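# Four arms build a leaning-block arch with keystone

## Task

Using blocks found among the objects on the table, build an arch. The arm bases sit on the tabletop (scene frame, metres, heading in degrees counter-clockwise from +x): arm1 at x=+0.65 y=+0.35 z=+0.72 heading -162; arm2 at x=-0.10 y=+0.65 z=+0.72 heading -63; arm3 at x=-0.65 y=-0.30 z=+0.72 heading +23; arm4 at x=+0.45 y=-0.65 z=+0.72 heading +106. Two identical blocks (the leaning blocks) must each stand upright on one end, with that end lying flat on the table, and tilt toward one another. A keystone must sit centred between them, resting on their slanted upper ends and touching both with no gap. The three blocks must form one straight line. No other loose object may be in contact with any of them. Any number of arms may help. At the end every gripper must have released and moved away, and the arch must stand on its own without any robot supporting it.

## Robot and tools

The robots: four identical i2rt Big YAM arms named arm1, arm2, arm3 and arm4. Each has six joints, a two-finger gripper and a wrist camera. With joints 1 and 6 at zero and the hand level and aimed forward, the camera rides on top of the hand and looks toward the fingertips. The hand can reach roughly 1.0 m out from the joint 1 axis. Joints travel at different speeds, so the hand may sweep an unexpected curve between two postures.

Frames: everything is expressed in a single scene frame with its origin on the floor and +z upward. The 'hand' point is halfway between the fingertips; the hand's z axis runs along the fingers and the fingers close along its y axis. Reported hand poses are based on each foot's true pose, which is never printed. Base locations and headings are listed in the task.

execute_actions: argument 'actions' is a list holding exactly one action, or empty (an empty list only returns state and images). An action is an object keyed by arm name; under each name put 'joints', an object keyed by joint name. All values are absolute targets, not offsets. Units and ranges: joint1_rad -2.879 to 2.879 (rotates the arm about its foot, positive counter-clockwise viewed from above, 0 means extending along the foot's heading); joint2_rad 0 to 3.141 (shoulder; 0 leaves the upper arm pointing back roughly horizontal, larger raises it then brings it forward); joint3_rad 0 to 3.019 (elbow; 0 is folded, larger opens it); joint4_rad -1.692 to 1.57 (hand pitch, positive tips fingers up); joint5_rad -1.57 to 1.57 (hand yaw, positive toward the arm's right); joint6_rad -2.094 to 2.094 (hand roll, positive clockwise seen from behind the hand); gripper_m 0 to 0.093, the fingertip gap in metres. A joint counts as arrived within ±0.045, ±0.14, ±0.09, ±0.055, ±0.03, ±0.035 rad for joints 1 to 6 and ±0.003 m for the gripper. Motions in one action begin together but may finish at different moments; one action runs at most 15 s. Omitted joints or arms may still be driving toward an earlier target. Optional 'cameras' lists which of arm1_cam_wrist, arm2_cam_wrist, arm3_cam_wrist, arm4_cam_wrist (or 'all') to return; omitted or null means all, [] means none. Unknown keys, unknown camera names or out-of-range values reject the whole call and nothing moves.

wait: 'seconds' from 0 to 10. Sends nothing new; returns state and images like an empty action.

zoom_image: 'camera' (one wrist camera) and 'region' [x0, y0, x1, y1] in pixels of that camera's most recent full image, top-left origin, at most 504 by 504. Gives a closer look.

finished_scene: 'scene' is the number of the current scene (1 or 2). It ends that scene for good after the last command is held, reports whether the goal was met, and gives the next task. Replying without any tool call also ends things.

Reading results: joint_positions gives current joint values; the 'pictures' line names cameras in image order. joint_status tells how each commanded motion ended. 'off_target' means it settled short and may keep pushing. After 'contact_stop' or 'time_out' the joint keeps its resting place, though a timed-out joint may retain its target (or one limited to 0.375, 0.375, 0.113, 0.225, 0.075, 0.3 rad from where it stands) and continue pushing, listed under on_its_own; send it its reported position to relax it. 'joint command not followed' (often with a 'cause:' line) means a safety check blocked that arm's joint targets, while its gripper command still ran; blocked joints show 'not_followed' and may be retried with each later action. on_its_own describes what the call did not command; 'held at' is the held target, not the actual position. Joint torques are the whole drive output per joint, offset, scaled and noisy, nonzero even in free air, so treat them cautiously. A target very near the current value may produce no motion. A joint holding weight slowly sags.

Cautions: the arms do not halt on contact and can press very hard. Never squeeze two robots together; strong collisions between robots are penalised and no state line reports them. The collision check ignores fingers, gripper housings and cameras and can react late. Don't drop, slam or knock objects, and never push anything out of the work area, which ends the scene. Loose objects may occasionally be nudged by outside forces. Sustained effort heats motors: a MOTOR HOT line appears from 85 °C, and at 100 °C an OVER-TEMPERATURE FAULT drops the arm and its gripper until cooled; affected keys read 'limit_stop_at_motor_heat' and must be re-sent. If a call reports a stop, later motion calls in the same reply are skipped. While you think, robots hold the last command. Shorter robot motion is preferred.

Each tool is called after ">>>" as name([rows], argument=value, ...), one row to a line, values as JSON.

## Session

>>> execute_actions(actions=[])

Scene clock: 0.00 s.
Joint torques (N m, as the arm reports them, + toward a larger angle): no reading
Motor temperatures (°C, as the motors report them): arm1=[28 27 29 26 29 28] | arm2=[29 29 28 30 29 26] | arm3=[27 29 32 29 30 26] | arm4=[28 29 29 29 29 30]
arm1.joint_positions: joint1_rad=+0.740 joint2_rad=+0.433 joint3_rad=+1.358 joint4_rad=-1.622 joint5_rad=-0.276 joint6_rad=+0.538 gripper_m=+0.094
arm1.joint_status: not commanded
arm1.hand: x=+0.6359 y=+0.2215 z=+1.2713 quat_wxyz=(-0.383, -0.854, -0.283, +0.209) (m; scene frame)
arm2.joint_positions: joint1_rad=-0.868 joint2_rad=+0.588 joint3_rad=+1.361 joint4_rad=-1.560 joint5_rad=+0.254 joint6_rad=-0.732 gripper_m=+0.094
arm2.joint_status: not commanded
arm2.hand: x=-0.2036 y=+0.4922 z=+1.2245 quat_wxyz=(+0.033, -0.562, -0.724, +0.398) (m; scene frame)
arm3.joint_positions: joint1_rad=+0.176 joint2_rad=+0.425 joint3_rad=+1.676 joint4_rad=-1.380 joint5_rad=+0.186 joint6_rad=+0.333 gripper_m=+0.095
arm3.joint_status: not commanded
arm3.hand: x=-0.5827 y=-0.2891 z=+1.4966 quat_wxyz=(-0.628, +0.015, -0.750, -0.208) (m; scene frame)
arm4.joint_positions: joint1_rad=+0.836 joint2_rad=+0.285 joint3_rad=+1.315 joint4_rad=-1.641 joint5_rad=-0.025 joint6_rad=+0.756 gripper_m=+0.095
arm4.joint_status: not commanded
arm4.hand: x=+0.3823 y=-0.6190 z=+1.2498 quat_wxyz=(+0.093, +0.738, -0.491, -0.453) (m; scene frame)
pictures: arm1_cam_wrist, arm2_cam_wrist, arm3_cam_wrist, arm4_cam_wrist
Images, in order (width x height): arm1_cam_wrist 616x616, arm2_cam_wrist 616x616, arm3_cam_wrist 616x616, arm4_cam_wrist 616x616.

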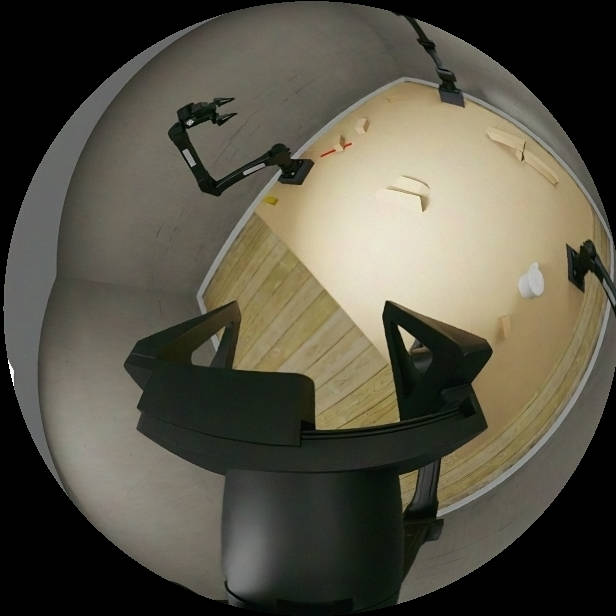

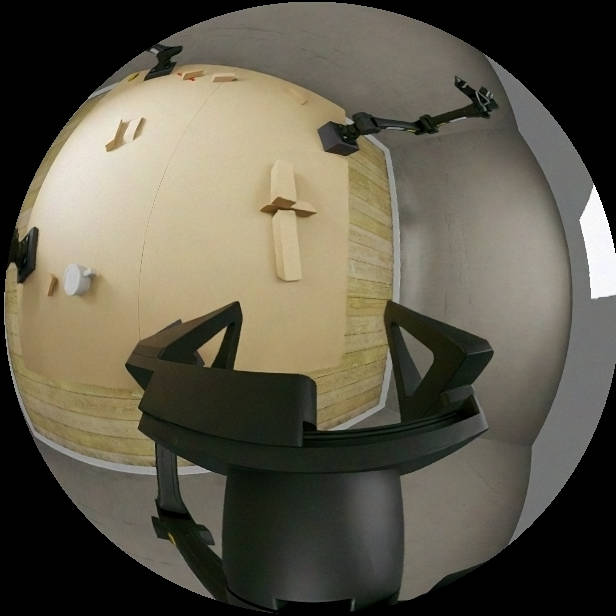

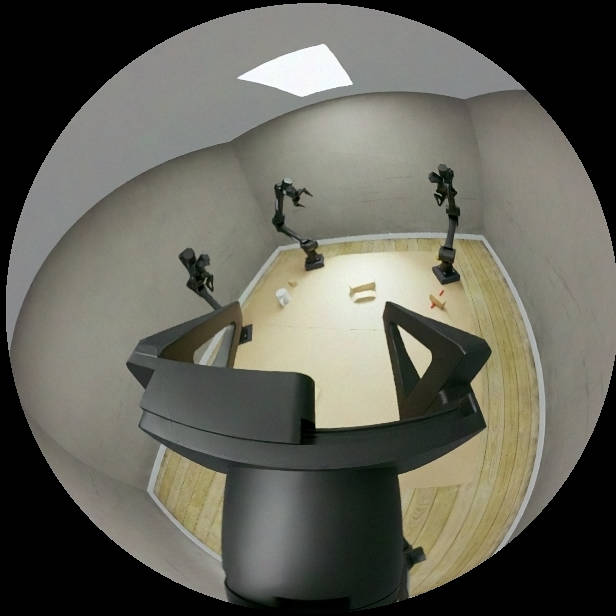

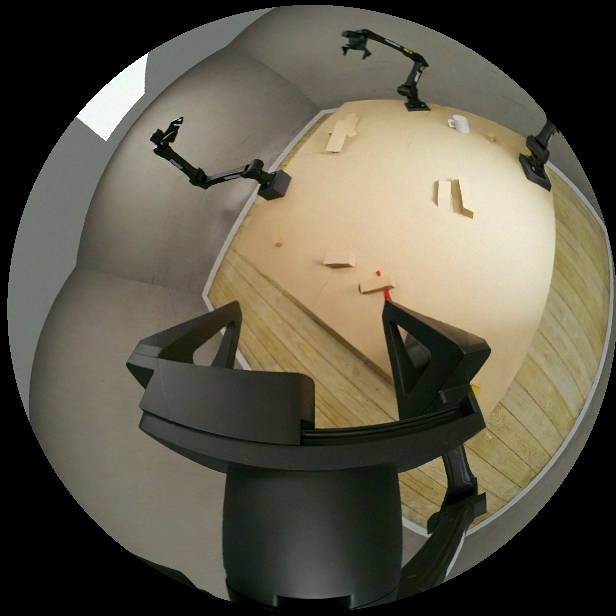

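>>> execute_actions([
  {"arm1":{"joints":{"joint1_rad":0.3,"joint2_rad":1.0,"joint3_rad":1.0,"joint4_rad":-0.95,"joint5_rad":0,"joint6_rad":0}},"arm2":{"joints":{"joint1_rad":0.0,"joint2_rad":1.0,"joint3_rad":1.0,"joint4_rad":-0.95,"joint5_rad":0,"joint6_rad":0}},"arm3":{"joints":{"joint1_rad":0.0,"joint2_rad":1.3,"joint3_rad":1.2,"joint4_rad":-0.85,"joint5_rad":0,"joint6_rad":0}},"arm4":{"joints":{"joint1_rad":0.0,"joint2_rad":1.0,"joint3_rad":1.0,"joint4_rad":-0.95,"joint5_rad":0,"joint6_rad":0}}},
])

Scene clock: 2.33 s.
Joint torques (N m, as the arm reports them, + toward a larger angle): arm1=[-0.48 -7.34 12.31  1.5   0.06 -0.1 ] | arm2=[-1.13 -7.34 12.65  2.25 -0.1   0.11] | arm3=[ 0.55 -9.33 11.89  2.32 -0.12 -0.08] | arm4=[-2.44 -7.24 10.57  1.64 -0.16 -0.02]
Motor temperatures (°C, as the motors report them): arm1=[28 27 29 26 29 28] | arm2=[29 29 28 30 29 26] | arm3=[27 29 33 29 30 26] | arm4=[28 29 29 29 29 30]
arm1.joint_positions: joint1_rad=+0.303 joint2_rad=+1.012 joint3_rad=+0.979 joint4_rad=-0.969 joint5_rad=-0.002 joint6_rad=+0.010 gripper_m=+0.094
arm1.joint_status: all done
arm1.hand: x=+0.3313 y=+0.1253 z=+1.0392 quat_wxyz=(-0.084, -0.916, -0.283, +0.271) (m; scene frame)
arm2.joint_positions: joint1_rad=-0.004 joint2_rad=+1.007 joint3_rad=+0.975 joint4_rad=-0.965 joint5_rad=+0.001 joint6_rad=-0.012 gripper_m=+0.094
arm2.joint_status: all done
arm2.hand: x=+0.0852 y=+0.3033 z=+0.9945 quat_wxyz=(-0.235, -0.491, -0.826, +0.150) (m; scene frame)
arm3.joint_positions: joint1_rad=+0.011 joint2_rad=+1.295 joint3_rad=+1.180 joint4_rad=-0.876 joint5_rad=+0.004 joint6_rad=+0.010 gripper_m=+0.095
arm3.joint_status: all done
arm3.hand: x=-0.1877 y=-0.1213 z=+1.0821 quat_wxyz=(-0.283, +0.169, -0.943, -0.047) (m; scene frame)
arm4.joint_positions: joint1_rad=+0.007 joint2_rad=+1.005 joint3_rad=+0.984 joint4_rad=-0.965 joint5_rad=-0.001 joint6_rad=+0.011 gripper_m=+0.095
arm4.joint_status: all done
arm4.hand: x=+0.3288 y=-0.2746 z=+1.0310 quat_wxyz=(-0.162, +0.773, -0.568, -0.234) (m; scene frame)
pictures: arm1_cam_wrist, arm2_cam_wrist, arm3_cam_wrist, arm4_cam_wrist
Images, in order (width x height): arm1_cam_wrist 616x616, arm2_cam_wrist 616x616, arm3_cam_wrist 616x616, arm4_cam_wrist 616x616.

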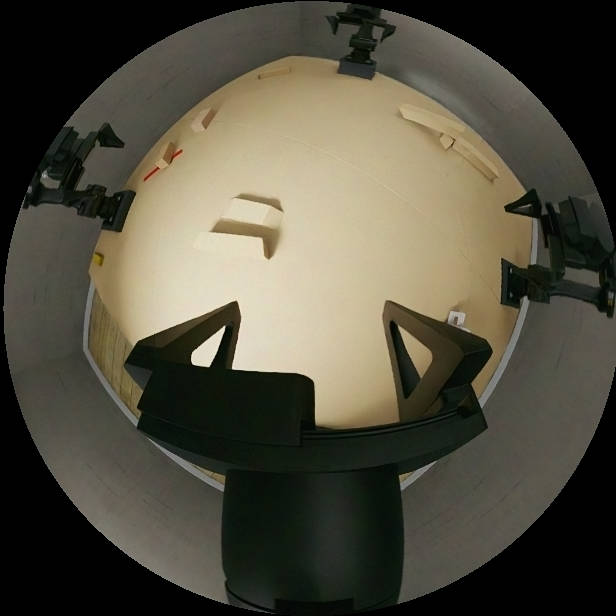

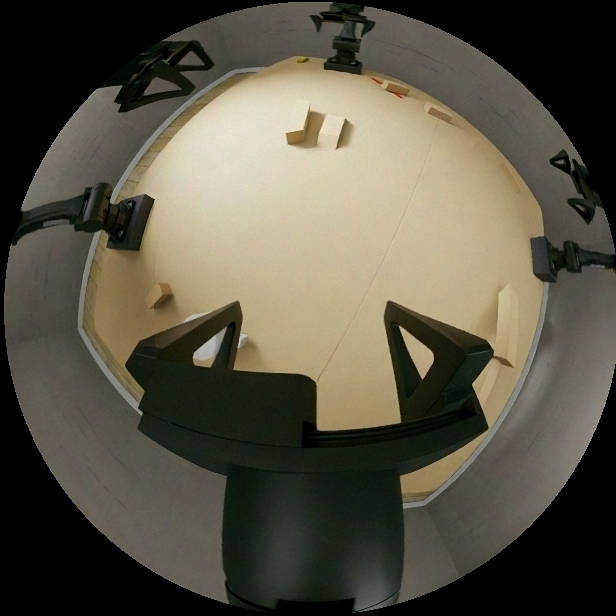

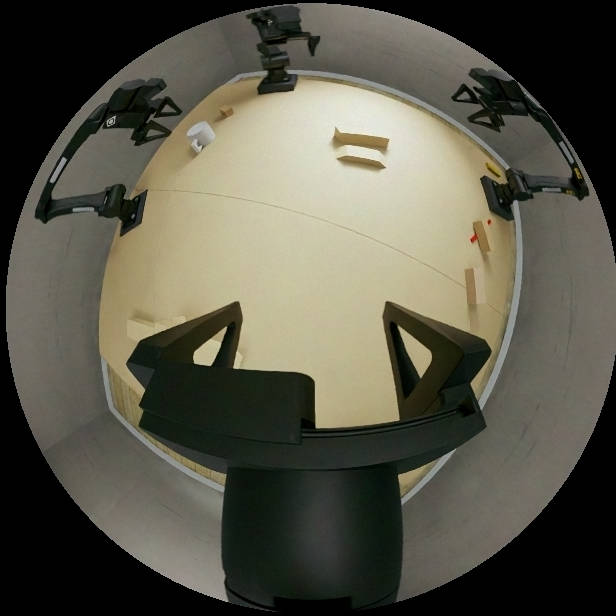

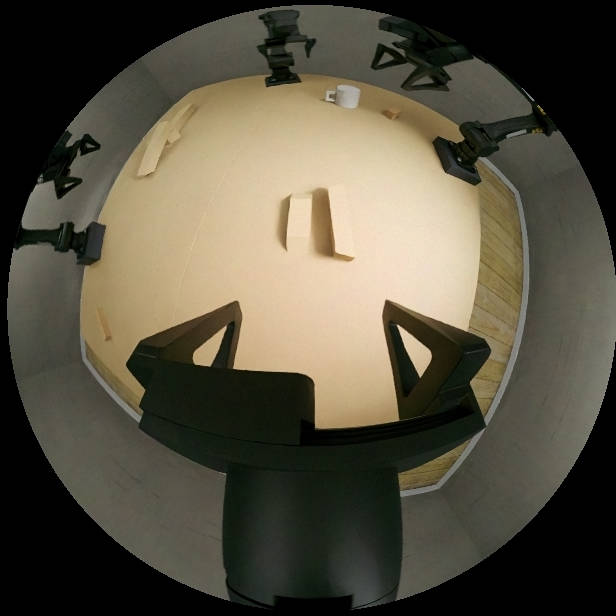

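>>> zoom_image(camera="arm4_cam_wrist", region=[250,160,400,290])

>>> zoom_image(camera="arm1_cam_wrist", region=[380,80,520,200])

>>> zoom_image(camera="arm4_cam_wrist", region=[110,80,230,200])

>>> zoom_image(camera="arm3_cam_wrist", region=[430,190,530,330])

Region (250, 160, 400, 290) of arm4_cam_wrist's 616x616 image, scaled by 3.360, with more detail than that image has; it fills the top 437 rows of this view, and the rest is white.

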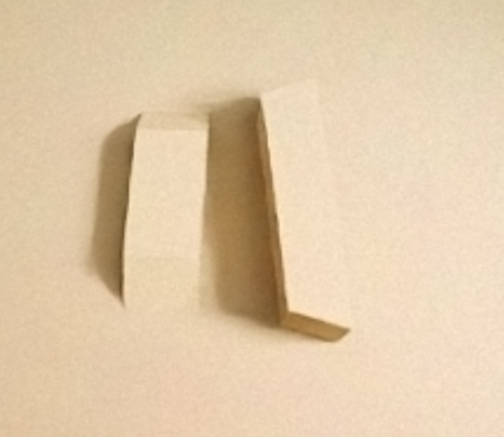

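Region (380, 80, 520, 200) of arm1_cam_wrist's 616x616 image, scaled by 3.600, with more detail than that image has; it fills the top 432 rows of this view, and the rest is white.

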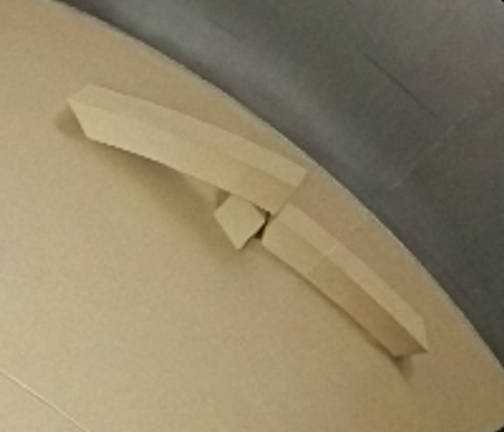

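Region (110, 80, 230, 200) of arm4_cam_wrist's 616x616 image, scaled by 4.200, with more detail than that image has.

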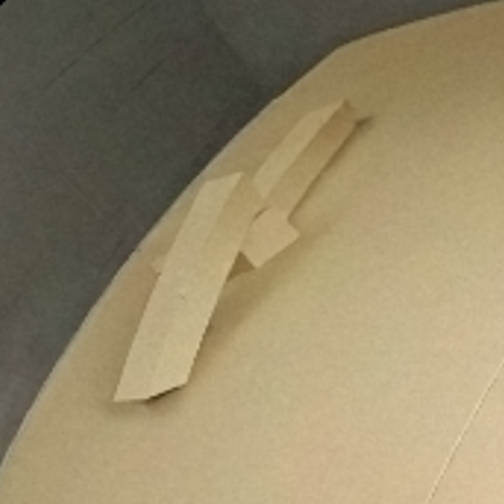

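Region (430, 190, 530, 330) of arm3_cam_wrist's 616x616 image, scaled by 3.600, with more detail than that image has; it fills the left 360 columns of this view, and the rest is white.

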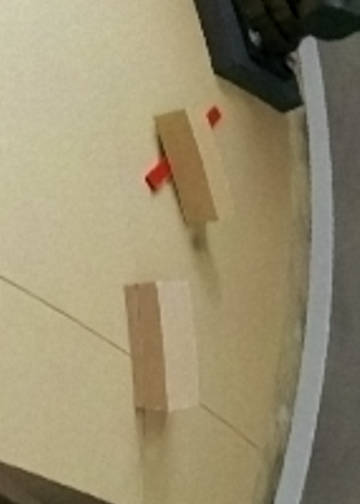

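>>> execute_actions([
  {"arm3":{"joints":{"joint1_rad":1.0,"joint2_rad":1.3,"joint3_rad":1.1,"joint4_rad":-1.1}},"arm4":{"joints":{"joint2_rad":1.3,"joint3_rad":1.1,"joint4_rad":-1.1}},"arm1":{"joints":{"joint1_rad":0.8}},"arm2":{"joints":{"joint1_rad":0.5}}},
], cameras=["arm3_cam_wrist","arm4_cam_wrist"])

Scene clock: 4.57 s.
Joint torques (N m, as the arm reports them, + toward a larger angle): arm1=[ 0.1  -7.31 12.37  1.45  0.01 -0.1 ] | arm2=[-1.13 -7.49 12.67  2.18 -0.1   0.1 ] | arm3=[ 1.5  -8.36  9.54 -0.18  0.08 -0.04] | arm4=[ -2.93 -12.07  11.69   0.41  -0.14  -0.06]
Motor temperatures (°C, as the motors report them): arm1=[28 27 30 26 29 28] | arm2=[29 29 29 30 29 26] | arm3=[27 29 33 29 30 26] | arm4=[28 29 30 29 29 30]
arm1.joint_positions: joint1_rad=+0.797 joint2_rad=+1.012 joint3_rad=+0.979 joint4_rad=-0.967 joint5_rad=+0.000 joint6_rad=+0.008 gripper_m=+0.094
arm1.joint_status: all done
arm1.hand: x=+0.4759 y=-0.0013 z=+1.0379 quat_wxyz=(-0.145, -0.819, -0.500, +0.242) (m; scene frame)
arm2.joint_positions: joint1_rad=+0.497 joint2_rad=+1.007 joint3_rad=+0.975 joint4_rad=-0.964 joint5_rad=+0.001 joint6_rad=-0.010 gripper_m=+0.094
arm2.joint_status: all done
arm2.hand: x=+0.2299 y=+0.4331 z=+0.9933 quat_wxyz=(-0.265, -0.273, -0.921, +0.084) (m; scene frame)
arm3.joint_positions: joint1_rad=+0.995 joint2_rad=+1.296 joint3_rad=+1.100 joint4_rad=-1.082 joint5_rad=+0.000 joint6_rad=+0.009 gripper_m=+0.095
arm3.joint_status: all done
arm3.hand: x=-0.5581 y=+0.1208 z=+1.0174 quat_wxyz=(-0.113, +0.615, -0.776, -0.086) (m; scene frame)
arm4.joint_positions: joint1_rad=+0.007 joint2_rad=+1.309 joint3_rad=+1.058 joint4_rad=-1.093 joint5_rad=-0.001 joint6_rad=+0.010 gripper_m=+0.095
arm4.joint_status: all done
arm4.hand: x=+0.3219 y=-0.2560 z=+0.9366 quat_wxyz=(-0.059, +0.802, -0.587, -0.091) (m; scene frame)
pictures: arm3_cam_wrist, arm4_cam_wrist
Images, in order (width x height): arm3_cam_wrist 616x616, arm4_cam_wrist 616x616.

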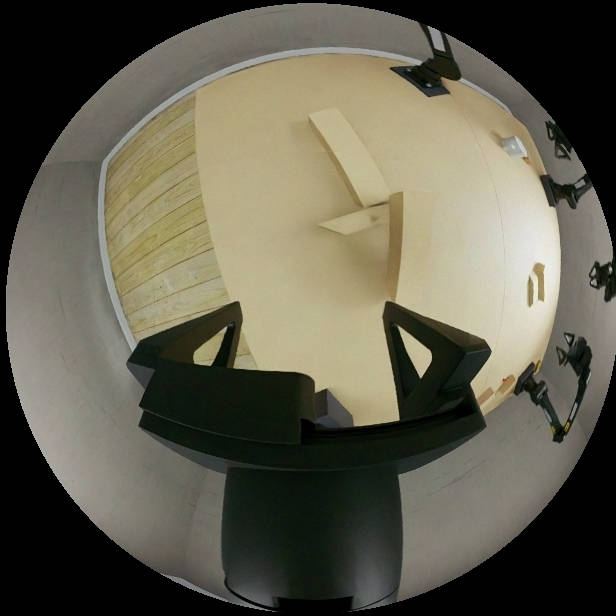

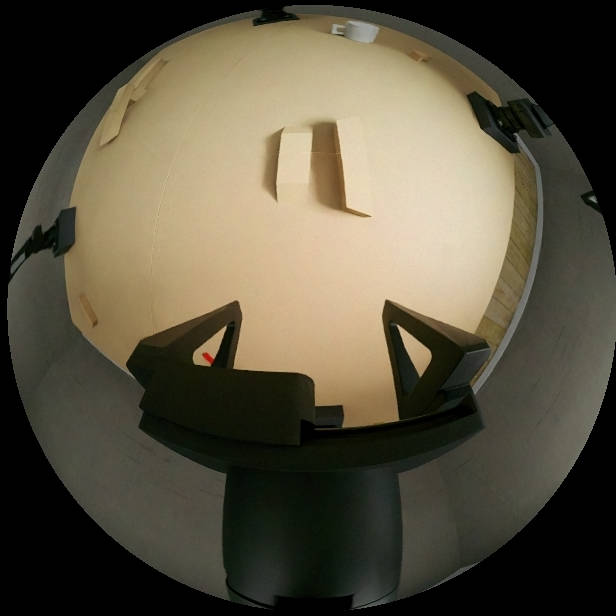

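>>> zoom_image(camera="arm3_cam_wrist", region=[290,90,470,320])

>>> zoom_image(camera="arm4_cam_wrist", region=[250,100,400,240])

Region (290, 90, 470, 320) of arm3_cam_wrist's 616x616 image, scaled by 2.191, with more detail than that image has; it fills the left 394 columns of this view, and the rest is white.

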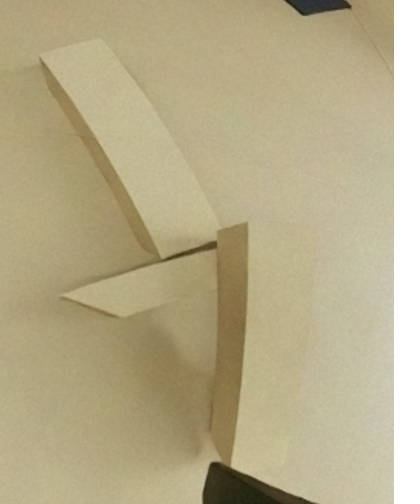

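Region (250, 100, 400, 240) of arm4_cam_wrist's 616x616 image, scaled by 3.360, with more detail than that image has; it fills the top 470 rows of this view, and the rest is white.

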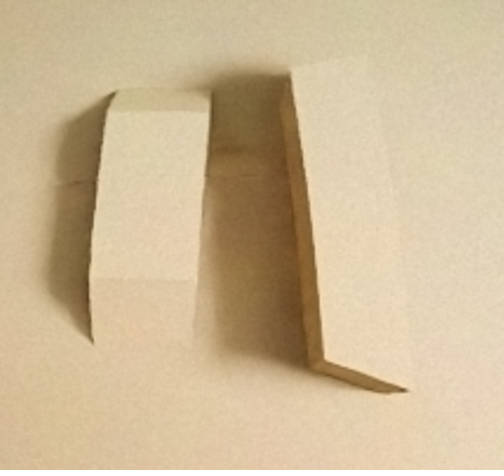

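>>> execute_actions([
  {"arm4":{"joints":{"joint1_rad":-0.05,"joint2_rad":1.635,"joint3_rad":1.48,"joint4_rad":-1.21}},"arm3":{"joints":{"joint1_rad":1.05,"joint2_rad":1.5,"joint3_rad":1.33,"joint4_rad":-1.2}}},
], cameras=["arm3_cam_wrist","arm4_cam_wrist"])

>>> zoom_image(camera="arm4_cam_wrist", region=[220,130,400,310])

>>> zoom_image(camera="arm3_cam_wrist", region=[260,110,480,330])

Scene clock: 7.00 s.
Joint torques (N m, as the arm reports them, + toward a larger angle): arm1=[ 0.09 -7.32 12.37  1.47  0.   -0.1 ] | arm2=[-1.11 -7.56 12.63  2.19 -0.1   0.1 ] | arm3=[  2.2  -12.03  14.36  -0.4    0.02  -0.06] | arm4=[ -1.97 -18.21  12.94   0.3   -0.16  -0.04]
Motor temperatures (°C, as the motors report them): arm1=[28 27 30 26 29 28] | arm2=[29 29 29 30 29 26] | arm3=[27 29 34 29 30 26] | arm4=[28 29 30 29 29 30]
arm1.joint_positions: joint1_rad=+0.797 joint2_rad=+1.012 joint3_rad=+0.979 joint4_rad=-0.967 joint5_rad=+0.000 joint6_rad=+0.008 gripper_m=+0.094
arm1.joint_status: not commanded
arm1.hand: x=+0.4759 y=-0.0013 z=+1.0379 quat_wxyz=(-0.145, -0.819, -0.500, +0.242) (m; scene frame)
arm2.joint_positions: joint1_rad=+0.497 joint2_rad=+1.007 joint3_rad=+0.975 joint4_rad=-0.964 joint5_rad=+0.001 joint6_rad=-0.010 gripper_m=+0.094
arm2.joint_status: not commanded
arm2.hand: x=+0.2299 y=+0.4331 z=+0.9933 quat_wxyz=(-0.265, -0.273, -0.921, +0.084) (m; scene frame)
arm3.joint_positions: joint1_rad=+1.042 joint2_rad=+1.502 joint3_rad=+1.273 joint4_rad=-1.182 joint5_rad=+0.000 joint6_rad=+0.009 gripper_m=+0.095
arm3.joint_status: all done
arm3.hand: x=-0.5699 y=+0.1687 z=+0.9968 quat_wxyz=(-0.061, +0.637, -0.767, -0.046) (m; scene frame)
arm4.joint_positions: joint1_rad=-0.043 joint2_rad=+1.647 joint3_rad=+1.423 joint4_rad=-1.203 joint5_rad=-0.001 joint6_rad=+0.010 gripper_m=+0.095
arm4.joint_status: all done
arm4.hand: x=+0.3123 y=-0.1427 z=+0.9304 quat_wxyz=(-0.037, +0.790, -0.609, -0.056) (m; scene frame)
pictures: arm3_cam_wrist, arm4_cam_wrist
Images, in order (width x height): arm3_cam_wrist 616x616, arm4_cam_wrist 616x616.

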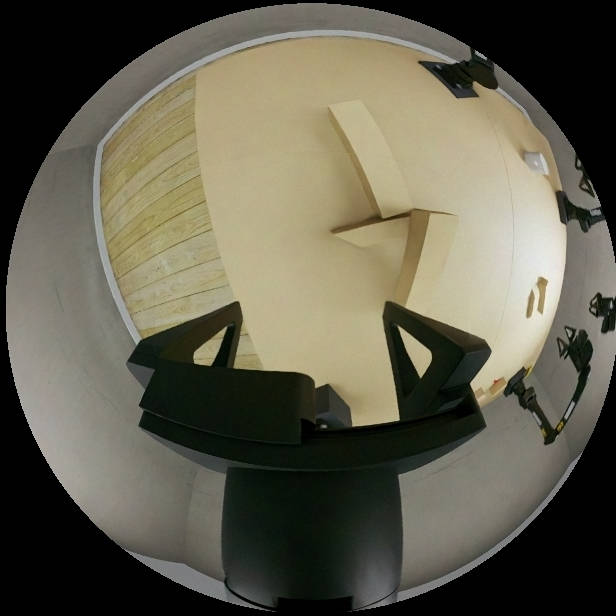

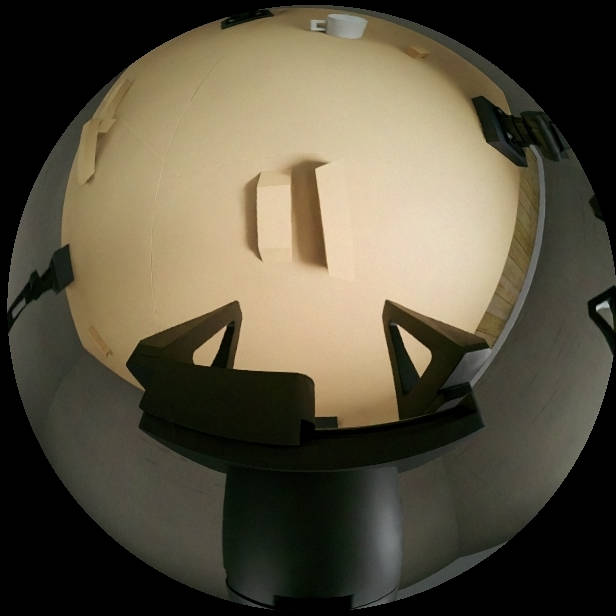

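Region (220, 130, 400, 310) of arm4_cam_wrist's 616x616 image, scaled by 2.800, with more detail than that image has.

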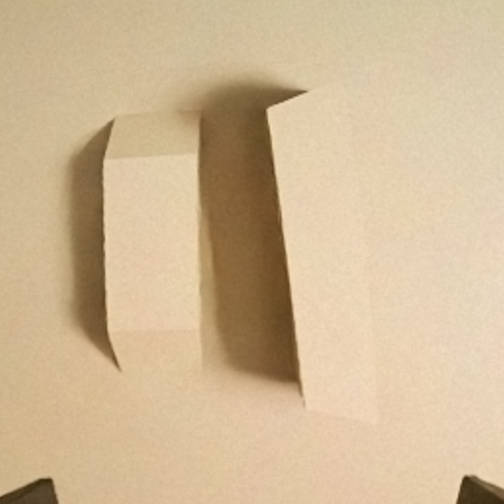

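Region (260, 110, 480, 330) of arm3_cam_wrist's 616x616 image, scaled by 2.291, with more detail than that image has.

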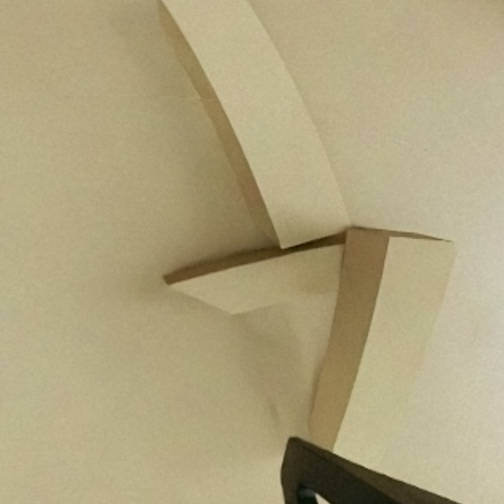

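>>> execute_actions([
  {"arm3":{"joints":{"joint1_rad":-0.18,"joint4_rad":1.27}},"arm2":{"joints":{"joint1_rad":-1.43,"joint4_rad":1.22,"joint3_rad":0.6}}},
], cameras=[])

>>> execute_actions([
  {"arm3":{"joints":{"joint2_rad":2.15,"joint3_rad":0.9}},"arm2":{"joints":{"joint2_rad":1.6,"joint3_rad":0.39}}},
], cameras=["arm2_cam_wrist","arm3_cam_wrist"])

Scene clock: 10.77 s.
Joint torques (N m, as the arm reports them, + toward a larger angle): arm1=[ 0.19 -7.39 12.36  1.48  0.01 -0.09] | arm2=[-2.04 -5.36 10.27  1.93 -0.11  0.1 ] | arm3=[  1.42 -12.73  14.5    1.32   0.07  -0.08] | arm4=[ -2.62 -17.84  13.05   0.25  -0.14  -0.06]
Motor temperatures (°C, as the motors report them): arm1=[28 27 31 26 29 28] | arm2=[29 29 30 30 29 26] | arm3=[27 30 35 29 30 26] | arm4=[28 29 31 29 29 30]
arm1.joint_positions: joint1_rad=+0.797 joint2_rad=+1.012 joint3_rad=+0.979 joint4_rad=-0.967 joint5_rad=+0.000 joint6_rad=+0.008 gripper_m=+0.094
arm1.joint_status: not commanded
arm1.hand: x=+0.4759 y=-0.0013 z=+1.0379 quat_wxyz=(-0.145, -0.819, -0.500, +0.242) (m; scene frame)
arm2.joint_positions: joint1_rad=-1.426 joint2_rad=+1.003 joint3_rad=+0.593 joint4_rad=+1.206 joint5_rad=+0.001 joint6_rad=-0.010 gripper_m=+0.094
arm2.joint_status: all done
arm2.hand: x=-0.4150 y=+0.4154 z=+1.2428 quat_wxyz=(-0.281, -0.354, -0.122, +0.884) (m; scene frame)
arm3.joint_positions: joint1_rad=-0.181 joint2_rad=+1.502 joint3_rad=+1.273 joint4_rad=+1.248 joint5_rad=+0.001 joint6_rad=+0.008 gripper_m=+0.095
arm3.joint_status: all done
arm3.hand: x=-0.0992 y=-0.1989 z=+1.4546 quat_wxyz=(-0.959, +0.026, -0.269, -0.085) (m; scene frame)
arm4.joint_positions: joint1_rad=-0.043 joint2_rad=+1.647 joint3_rad=+1.423 joint4_rad=-1.203 joint5_rad=-0.001 joint6_rad=+0.010 gripper_m=+0.095
arm4.joint_status: not commanded
arm4.hand: x=+0.3123 y=-0.1427 z=+0.9304 quat_wxyz=(-0.037, +0.790, -0.609, -0.056) (m; scene frame)
pictures: none
No camera images: the call's "cameras" was empty. Leave "cameras" out to get every camera's image.

Scene clock: 12.03 s.
Joint torques (N m, as the arm reports them, + toward a larger angle): arm1=[ 0.19 -7.32 12.32  1.44  0.01 -0.1 ] | arm2=[-2.02 -8.9   5.55  2.47 -0.09  0.1 ] | arm3=[  1.66 -16.61   5.61   1.89   0.04  -0.09] | arm4=[ -2.42 -18.16  13.07   0.34  -0.13  -0.03]
Motor temperatures (°C, as the motors report them): arm1=[28 27 31 26 29 28] | arm2=[29 29 30 30 29 26] | arm3=[27 30 35 29 30 26] | arm4=[28 29 32 29 29 30]
arm1.joint_positions: joint1_rad=+0.797 joint2_rad=+1.012 joint3_rad=+0.979 joint4_rad=-0.967 joint5_rad=+0.000 joint6_rad=+0.008 gripper_m=+0.094
arm1.joint_status: not commanded
arm1.hand: x=+0.4759 y=-0.0013 z=+1.0379 quat_wxyz=(-0.145, -0.819, -0.500, +0.242) (m; scene frame)
arm2.joint_positions: joint1_rad=-1.426 joint2_rad=+1.584 joint3_rad=+0.389 joint4_rad=+1.217 joint5_rad=+0.001 joint6_rad=-0.010 gripper_m=+0.094
arm2.joint_status: all done
arm2.hand: x=-0.4863 y=+0.3680 z=+0.8919 quat_wxyz=(-0.215, -0.660, -0.223, +0.685) (m; scene frame)
arm3.joint_positions: joint1_rad=-0.181 joint2_rad=+2.165 joint3_rad=+0.884 joint4_rad=+1.264 joint5_rad=+0.001 joint6_rad=+0.008 gripper_m=+0.095
arm3.joint_status: all done
arm3.hand: x=-0.0163 y=-0.1898 z=+0.8555 quat_wxyz=(-0.700, +0.061, -0.709, -0.060) (m; scene frame)
arm4.joint_positions: joint1_rad=-0.043 joint2_rad=+1.647 joint3_rad=+1.423 joint4_rad=-1.203 joint5_rad=-0.001 joint6_rad=+0.010 gripper_m=+0.095
arm4.joint_status: not commanded
arm4.hand: x=+0.3123 y=-0.1427 z=+0.9304 quat_wxyz=(-0.037, +0.790, -0.609, -0.056) (m; scene frame)
pictures: arm2_cam_wrist, arm3_cam_wrist
Images, in order (width x height): arm2_cam_wrist 616x616, arm3_cam_wrist 616x616.

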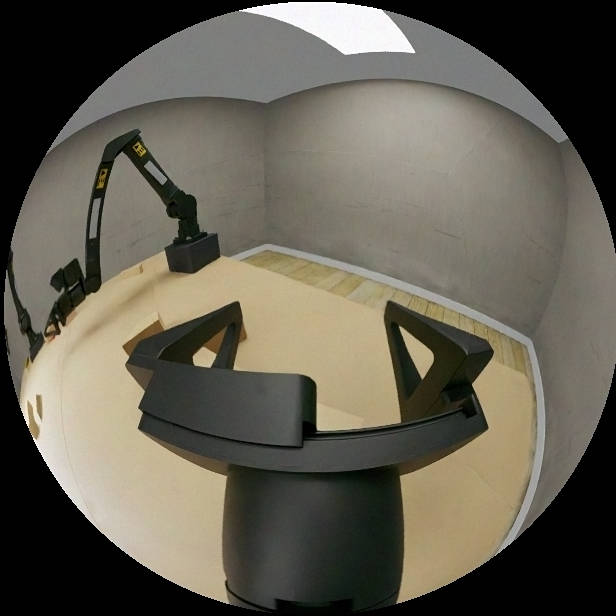

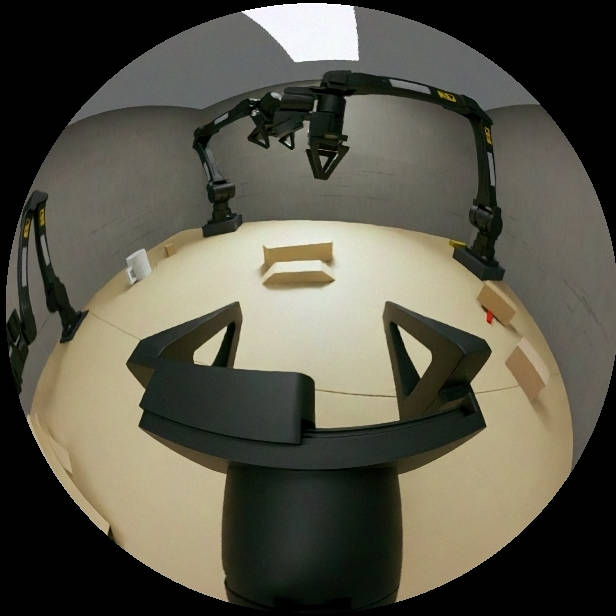

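>>> zoom_image(camera="arm3_cam_wrist", region=[250,225,350,300])

Region (250, 225, 350, 300) of arm3_cam_wrist's 616x616 image, scaled by 5.040, with more detail than that image has; it fills the top 378 rows of this view, and the rest is white.

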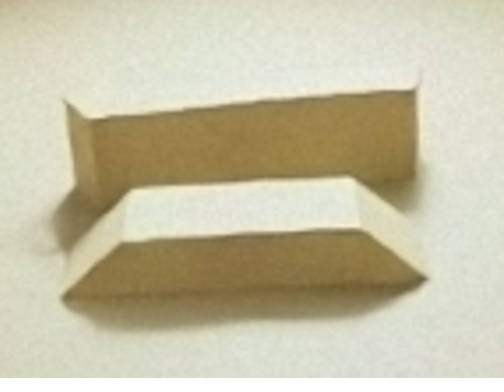

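>>> execute_actions([
  {"arm2":{"joints":{"joint2_rad":1.486,"joint3_rad":1.53}},"arm3":{"joints":{"joint2_rad":1.3,"joint3_rad":1.1}}},
], cameras=[])

>>> execute_actions([
  {"arm2":{"joints":{"joint1_rad":-1.19,"joint4_rad":-1.4}},"arm3":{"joints":{"joint4_rad":-0.3,"joint1_rad":0.3,"joint2_rad":0.9,"joint3_rad":0.6}}},
], cameras=["arm2_cam_wrist","arm3_cam_wrist"])

>>> zoom_image(camera="arm2_cam_wrist", region=[180,60,440,320])

Scene clock: 16.07 s.
Joint torques (N m, as the arm reports them, + toward a larger angle): arm1=[ 0.08 -7.4  12.36  1.46  0.02 -0.09] | arm2=[ -1.95 -14.06  12.59   0.64  -0.1    0.1 ] | arm3=[ 1.83 -7.75 11.45  0.77  0.05 -0.12] | arm4=[ -2.36 -17.82  13.16   0.23  -0.15  -0.05]
Motor temperatures (°C, as the motors report them): arm1=[28 27 32 26 29 28] | arm2=[29 30 30 30 29 26] | arm3=[27 30 35 29 30 26] | arm4=[28 29 33 29 29 30]
arm1.joint_positions: joint1_rad=+0.797 joint2_rad=+1.012 joint3_rad=+0.979 joint4_rad=-0.967 joint5_rad=+0.000 joint6_rad=+0.008 gripper_m=+0.094
arm1.joint_status: not commanded
arm1.hand: x=+0.4759 y=-0.0013 z=+1.0379 quat_wxyz=(-0.145, -0.819, -0.500, +0.242) (m; scene frame)
arm2.joint_positions: joint1_rad=-1.426 joint2_rad=+1.484 joint3_rad=+1.494 joint4_rad=+1.217 joint5_rad=+0.001 joint6_rad=-0.010 gripper_m=+0.094
arm2.joint_status: all done
arm2.hand: x=-0.5115 y=+0.3415 z=+1.4835 quat_wxyz=(-0.301, -0.156, -0.057, +0.939) (m; scene frame)
arm3.joint_positions: joint1_rad=-0.181 joint2_rad=+1.289 joint3_rad=+1.073 joint4_rad=+1.264 joint5_rad=+0.001 joint6_rad=+0.008 gripper_m=+0.095
arm3.joint_status: all done
arm3.hand: x=-0.1848 y=-0.2137 z=+1.4631 quat_wxyz=(-0.963, +0.025, -0.255, -0.086) (m; scene frame)
arm4.joint_positions: joint1_rad=-0.043 joint2_rad=+1.647 joint3_rad=+1.423 joint4_rad=-1.203 joint5_rad=-0.001 joint6_rad=+0.010 gripper_m=+0.095
arm4.joint_status: not commanded
arm4.hand: x=+0.3123 y=-0.1427 z=+0.9304 quat_wxyz=(-0.037, +0.790, -0.609, -0.056) (m; scene frame)
pictures: none
No camera images: the call's "cameras" was empty. Leave "cameras" out to get every camera's image.

Scene clock: 18.33 s.
Joint torques (N m, as the arm reports them, + toward a larger angle): arm1=[ 0.09 -7.49 12.33  1.46  0.01 -0.1 ] | arm2=[ -2.43 -14.61  12.95   0.5   -0.03   0.1 ] | arm3=[ 2.09 -5.12 10.29  0.77  0.09 -0.05] | arm4=[ -2.22 -18.06  13.02   0.17  -0.13  -0.06]
Motor temperatures (°C, as the motors report them): arm1=[28 27 32 26 29 28] | arm2=[29 30 30 30 29 26] | arm3=[27 30 35 29 30 26] | arm4=[28 30 33 29 29 30]
arm1.joint_positions: joint1_rad=+0.797 joint2_rad=+1.012 joint3_rad=+0.979 joint4_rad=-0.967 joint5_rad=+0.000 joint6_rad=+0.008 gripper_m=+0.094
arm1.joint_status: not commanded
arm1.hand: x=+0.4759 y=-0.0013 z=+1.0379 quat_wxyz=(-0.145, -0.819, -0.500, +0.242) (m; scene frame)
arm2.joint_positions: joint1_rad=-1.182 joint2_rad=+1.484 joint3_rad=+1.494 joint4_rad=-1.390 joint5_rad=-0.001 joint6_rad=-0.010 gripper_m=+0.094
arm2.joint_status: all done
arm2.hand: x=-0.4076 y=+0.2785 z=+1.0089 quat_wxyz=(-0.036, -0.899, -0.427, +0.092) (m; scene frame)
arm3.joint_positions: joint1_rad=+0.290 joint2_rad=+0.895 joint3_rad=+0.601 joint4_rad=-0.281 joint5_rad=+0.000 joint6_rad=+0.008 gripper_m=+0.095
arm3.joint_status: all done
arm3.hand: x=-0.3252 y=-0.0526 z=+1.0408 quat_wxyz=(-0.454, +0.277, -0.834, -0.149) (m; scene frame)
arm4.joint_positions: joint1_rad=-0.043 joint2_rad=+1.647 joint3_rad=+1.423 joint4_rad=-1.203 joint5_rad=-0.001 joint6_rad=+0.010 gripper_m=+0.095
arm4.joint_status: not commanded
arm4.hand: x=+0.3123 y=-0.1427 z=+0.9304 quat_wxyz=(-0.037, +0.790, -0.609, -0.056) (m; scene frame)
pictures: arm2_cam_wrist, arm3_cam_wrist
Images, in order (width x height): arm2_cam_wrist 616x616, arm3_cam_wrist 616x616.

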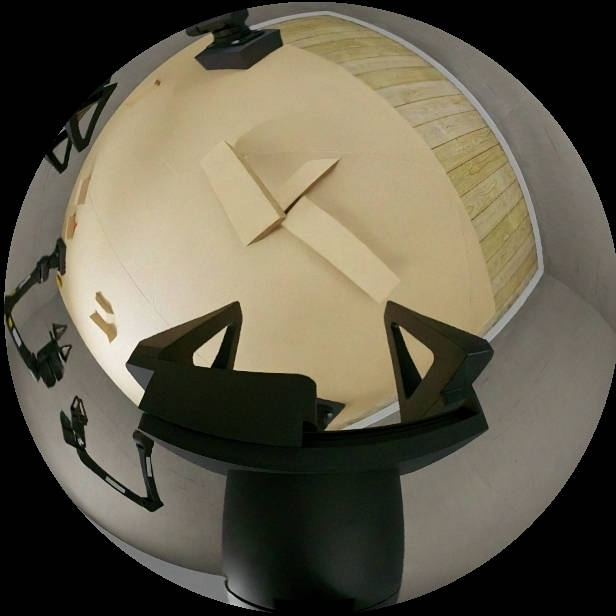

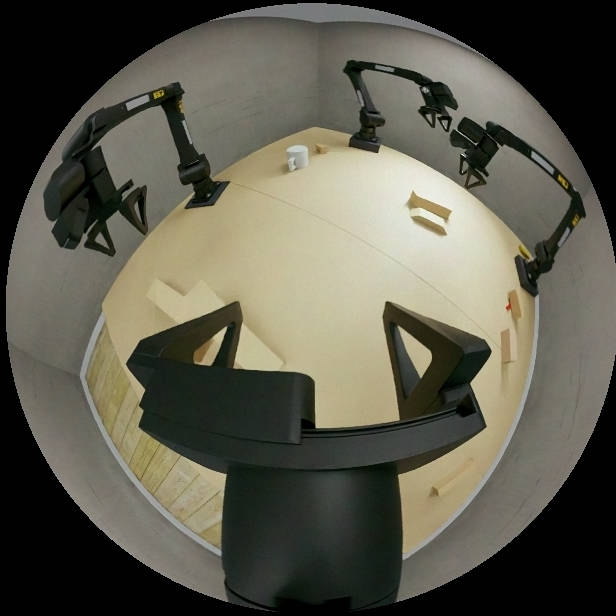

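Region (180, 60, 440, 320) of arm2_cam_wrist's 616x616 image, scaled by 1.938, with more detail than that image has.

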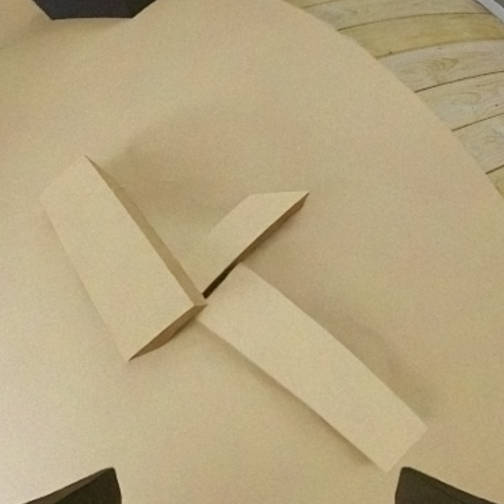

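>>> execute_actions([
  {"arm2":{"joints":{"joint2_rad":1.0,"joint3_rad":1.0,"joint1_rad":-0.9}},"arm3":{"joints":{"joint1_rad":0.703,"joint2_rad":1.5,"joint3_rad":1.31,"joint4_rad":-1.117,"joint6_rad":-0.4}},"arm4":{"joints":{"joint2_rad":1.0,"joint3_rad":0.8}},"arm1":{"joints":{"joint1_rad":0.15}}},
], cameras=[])

>>> execute_actions([
  {"arm3":{"joints":{"joint2_rad":1.70}}},
], cameras=["arm3_cam_wrist","arm2_cam_wrist"])

Scene clock: 22.17 s.
Joint torques (N m, as the arm reports them, + toward a larger angle): arm1=[-0.44 -7.39 12.36  1.45 -0.01 -0.09] | arm2=[-2.29 -4.16 10.26  0.69 -0.01  0.09] | arm3=[  1.55 -11.83  14.52  -0.23   0.07  -0.06] | arm4=[-2.13 -6.36  9.07  0.41 -0.14 -0.07]
Motor temperatures (°C, as the motors report them): arm1=[28 27 33 26 29 28] | arm2=[29 30 30 30 29 26] | arm3=[27 30 36 29 30 26] | arm4=[28 30 34 29 29 30]
arm1.joint_positions: joint1_rad=+0.153 joint2_rad=+1.012 joint3_rad=+0.979 joint4_rad=-0.967 joint5_rad=+0.000 joint6_rad=+0.008 gripper_m=+0.094
arm1.joint_status: all done
arm1.hand: x=+0.3010 y=+0.1761 z=+1.0398 quat_wxyz=(-0.063, -0.934, -0.214, +0.277) (m; scene frame)
arm2.joint_positions: joint1_rad=-0.892 joint2_rad=+0.987 joint3_rad=+0.999 joint4_rad=-1.395 joint5_rad=-0.001 joint6_rad=-0.010 gripper_m=+0.094
arm2.joint_status: all done
arm2.hand: x=-0.2144 y=+0.3778 z=+0.9774 quat_wxyz=(-0.046, -0.828, -0.552, +0.083) (m; scene frame)
arm3.joint_positions: joint1_rad=+0.704 joint2_rad=+1.493 joint3_rad=+1.253 joint4_rad=-1.099 joint5_rad=+0.000 joint6_rad=-0.390 gripper_m=+0.095
arm3.joint_status: all done
arm3.hand: x=-0.4132 y=+0.1259 z=+0.9979 quat_wxyz=(-0.109, +0.658, -0.744, -0.033) (m; scene frame)
arm4.joint_positions: joint1_rad=-0.043 joint2_rad=+1.002 joint3_rad=+0.793 joint4_rad=-1.208 joint5_rad=-0.001 joint6_rad=+0.010 gripper_m=+0.095
arm4.joint_status: all done
arm4.hand: x=+0.3755 y=-0.3738 z=+0.9223 quat_wxyz=(-0.040, +0.790, -0.609, -0.060) (m; scene frame)
pictures: none
No camera images: the call's "cameras" was empty. Leave "cameras" out to get every camera's image.

Scene clock: 23.27 s.
Joint torques (N m, as the arm reports them, + toward a larger angle): arm1=[-0.46 -7.4  12.35  1.47  0.   -0.1 ] | arm2=[-2.33 -4.29 10.26  0.71 -0.01  0.1 ] | arm3=[  1.62 -15.65  11.89  -0.47   0.08  -0.09] | arm4=[-2.55 -5.9   9.18  0.56 -0.14 -0.04]
Motor temperatures (°C, as the motors report them): arm1=[28 27 33 26 29 28] | arm2=[29 30 30 30 29 26] | arm3=[27 30 36 29 30 26] | arm4=[28 30 34 29 29 30]
arm1.joint_positions: joint1_rad=+0.153 joint2_rad=+1.012 joint3_rad=+0.979 joint4_rad=-0.967 joint5_rad=+0.000 joint6_rad=+0.008 gripper_m=+0.094
arm1.joint_status: not commanded
arm1.hand: x=+0.3010 y=+0.1761 z=+1.0398 quat_wxyz=(-0.063, -0.934, -0.214, +0.277) (m; scene frame)
arm2.joint_positions: joint1_rad=-0.892 joint2_rad=+0.987 joint3_rad=+0.999 joint4_rad=-1.395 joint5_rad=-0.001 joint6_rad=-0.010 gripper_m=+0.094
arm2.joint_status: not commanded
arm2.hand: x=-0.2144 y=+0.3778 z=+0.9774 quat_wxyz=(-0.046, -0.828, -0.552, +0.083) (m; scene frame)
arm3.joint_positions: joint1_rad=+0.704 joint2_rad=+1.714 joint3_rad=+1.270 joint4_rad=-1.099 joint5_rad=+0.000 joint6_rad=-0.390 gripper_m=+0.095
arm3.joint_status: all done
arm3.hand: x=-0.4090 y=+0.1315 z=+0.9005 quat_wxyz=(-0.013, +0.662, -0.749, +0.000) (m; scene frame)
arm4.joint_positions: joint1_rad=-0.043 joint2_rad=+1.002 joint3_rad=+0.793 joint4_rad=-1.208 joint5_rad=-0.001 joint6_rad=+0.010 gripper_m=+0.095
arm4.joint_status: not commanded
arm4.hand: x=+0.3755 y=-0.3738 z=+0.9223 quat_wxyz=(-0.040, +0.790, -0.609, -0.060) (m; scene frame)
pictures: arm2_cam_wrist, arm3_cam_wrist
Images, in order (width x height): arm2_cam_wrist 616x616, arm3_cam_wrist 616x616.

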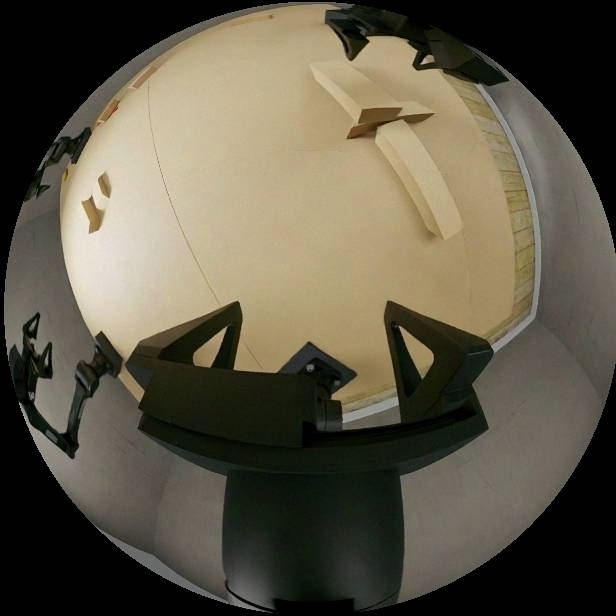

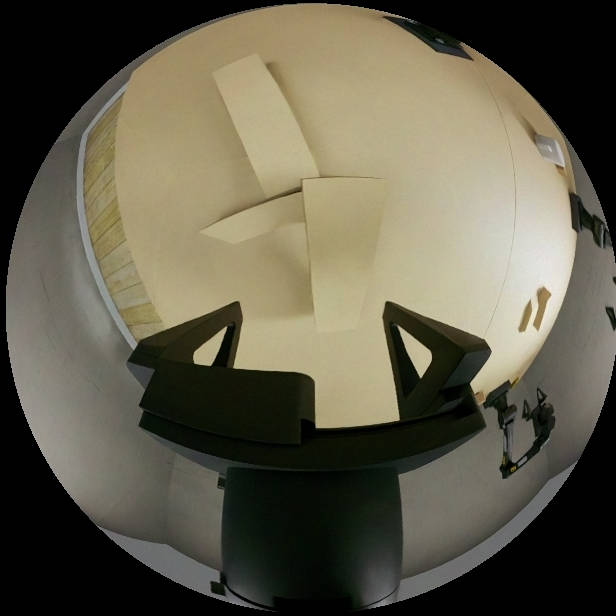

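>>> execute_actions([
  {"arm3":{"joints":{"joint1_rad":0.644,"joint2_rad":1.78,"joint3_rad":1.34,"joint4_rad":-1.03,"joint6_rad":-0.45}}},
], cameras=["arm3_cam_wrist"])

Scene clock: 24.60 s.
Joint torques (N m, as the arm reports them, + toward a larger angle): arm1=[-0.44 -7.3  12.33  1.45 -0.01 -0.09] | arm2=[-2.29 -4.43 10.27  0.73  0.    0.1 ] | arm3=[  1.28 -13.5   12.29   1.     0.01  -0.05] | arm4=[-2.78 -6.31  8.99  0.31 -0.13 -0.04]
Motor temperatures (°C, as the motors report them): arm1=[28 27 33 26 29 28] | arm2=[29 30 30 30 29 26] | arm3=[27 30 36 29 30 26] | arm4=[28 30 34 29 29 30]
arm1.joint_positions: joint1_rad=+0.153 joint2_rad=+1.012 joint3_rad=+0.979 joint4_rad=-0.967 joint5_rad=+0.000 joint6_rad=+0.008 gripper_m=+0.094
arm1.joint_status: not commanded
arm1.hand: x=+0.3010 y=+0.1761 z=+1.0398 quat_wxyz=(-0.063, -0.934, -0.214, +0.277) (m; scene frame)
arm2.joint_positions: joint1_rad=-0.892 joint2_rad=+0.987 joint3_rad=+0.999 joint4_rad=-1.395 joint5_rad=-0.001 joint6_rad=-0.010 gripper_m=+0.094
arm2.joint_status: not commanded
arm2.hand: x=-0.2144 y=+0.3778 z=+0.9774 quat_wxyz=(-0.046, -0.828, -0.552, +0.083) (m; scene frame)
arm3.joint_positions: joint1_rad=+0.647 joint2_rad=+1.769 joint3_rad=+1.294 joint4_rad=-1.049 joint5_rad=+0.000 joint6_rad=-0.439 gripper_m=+0.095
arm3.joint_status: all done
arm3.hand: x=-0.3744 y=+0.1330 z=+0.8830 quat_wxyz=(-0.022, +0.659, -0.752, -0.002) (m; scene frame)
arm4.joint_positions: joint1_rad=-0.043 joint2_rad=+1.002 joint3_rad=+0.793 joint4_rad=-1.208 joint5_rad=-0.001 joint6_rad=+0.010 gripper_m=+0.095
arm4.joint_status: not commanded
arm4.hand: x=+0.3755 y=-0.3738 z=+0.9223 quat_wxyz=(-0.040, +0.790, -0.609, -0.060) (m; scene frame)
pictures: arm3_cam_wrist
Images, in order (width x height): arm3_cam_wrist 616x616.

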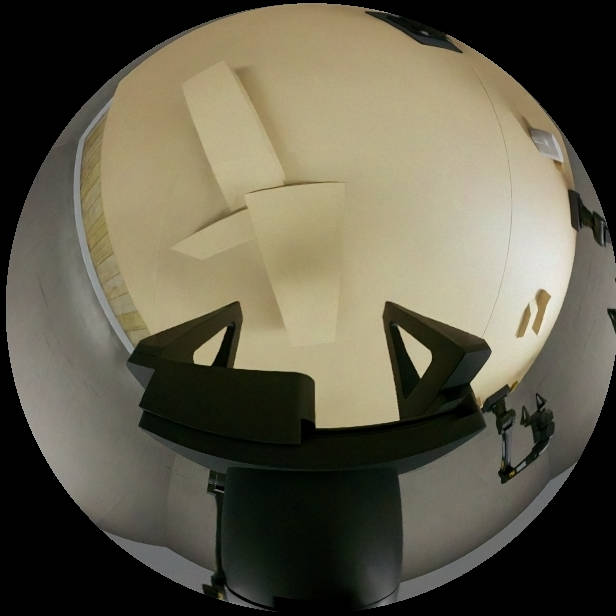

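>>> execute_actions([
  {"arm3":{"joints":{"joint2_rad":1.92,"joint3_rad":1.225,"joint4_rad":-0.835}}},
], cameras=["arm3_cam_wrist","arm2_cam_wrist"])

Scene clock: 25.90 s.
Joint torques (N m, as the arm reports them, + toward a larger angle): arm1=[-0.47 -7.18 12.37  1.47  0.   -0.09] | arm2=[-2.28 -4.45 10.28  0.74 -0.01  0.1 ] | arm3=[  0.91 -16.84   7.23   0.8    0.04  -0.04] | arm4=[-2.7  -5.94  9.14  0.37 -0.16 -0.09]
Motor temperatures (°C, as the motors report them): arm1=[28 27 33 26 29 28] | arm2=[29 30 30 30 29 26] | arm3=[27 30 36 29 30 26] | arm4=[28 30 34 29 29 30]
arm1.joint_positions: joint1_rad=+0.153 joint2_rad=+1.012 joint3_rad=+0.979 joint4_rad=-0.967 joint5_rad=+0.000 joint6_rad=+0.008 gripper_m=+0.094
arm1.joint_status: not commanded
arm1.hand: x=+0.3010 y=+0.1761 z=+1.0398 quat_wxyz=(-0.063, -0.934, -0.214, +0.277) (m; scene frame)
arm2.joint_positions: joint1_rad=-0.892 joint2_rad=+0.987 joint3_rad=+0.999 joint4_rad=-1.395 joint5_rad=-0.001 joint6_rad=-0.010 gripper_m=+0.094
arm2.joint_status: not commanded
arm2.hand: x=-0.2144 y=+0.3778 z=+0.9774 quat_wxyz=(-0.046, -0.828, -0.552, +0.083) (m; scene frame)
arm3.joint_positions: joint1_rad=+0.647 joint2_rad=+1.934 joint3_rad=+1.219 joint4_rad=-0.853 joint5_rad=+0.000 joint6_rad=-0.440 gripper_m=+0.095
arm3.joint_status: all done
arm3.hand: x=-0.3767 y=+0.1276 z=+0.7791 quat_wxyz=(-0.001, +0.660, -0.752, +0.004) (m; scene frame)
arm4.joint_positions: joint1_rad=-0.043 joint2_rad=+1.002 joint3_rad=+0.793 joint4_rad=-1.208 joint5_rad=-0.001 joint6_rad=+0.010 gripper_m=+0.095
arm4.joint_status: not commanded
arm4.hand: x=+0.3755 y=-0.3738 z=+0.9223 quat_wxyz=(-0.040, +0.790, -0.609, -0.060) (m; scene frame)
pictures: arm2_cam_wrist, arm3_cam_wrist
Images, in order (width x height): arm2_cam_wrist 616x616, arm3_cam_wrist 616x616.

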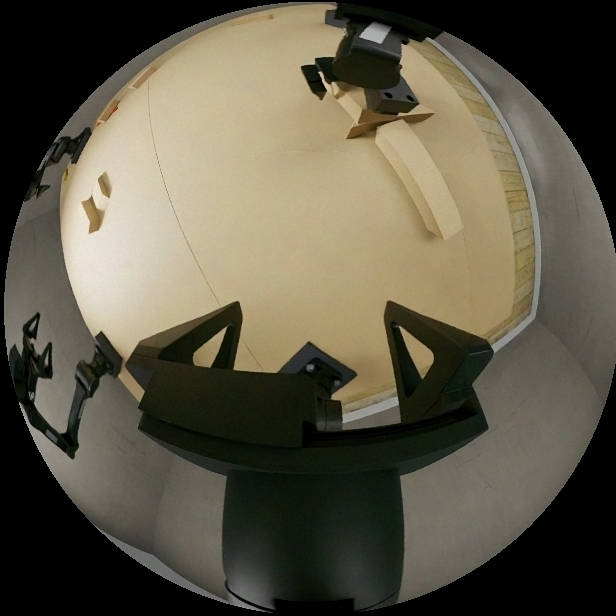

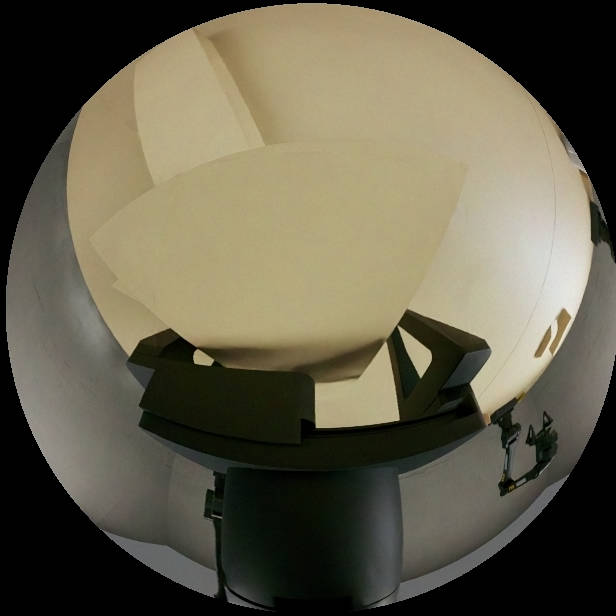

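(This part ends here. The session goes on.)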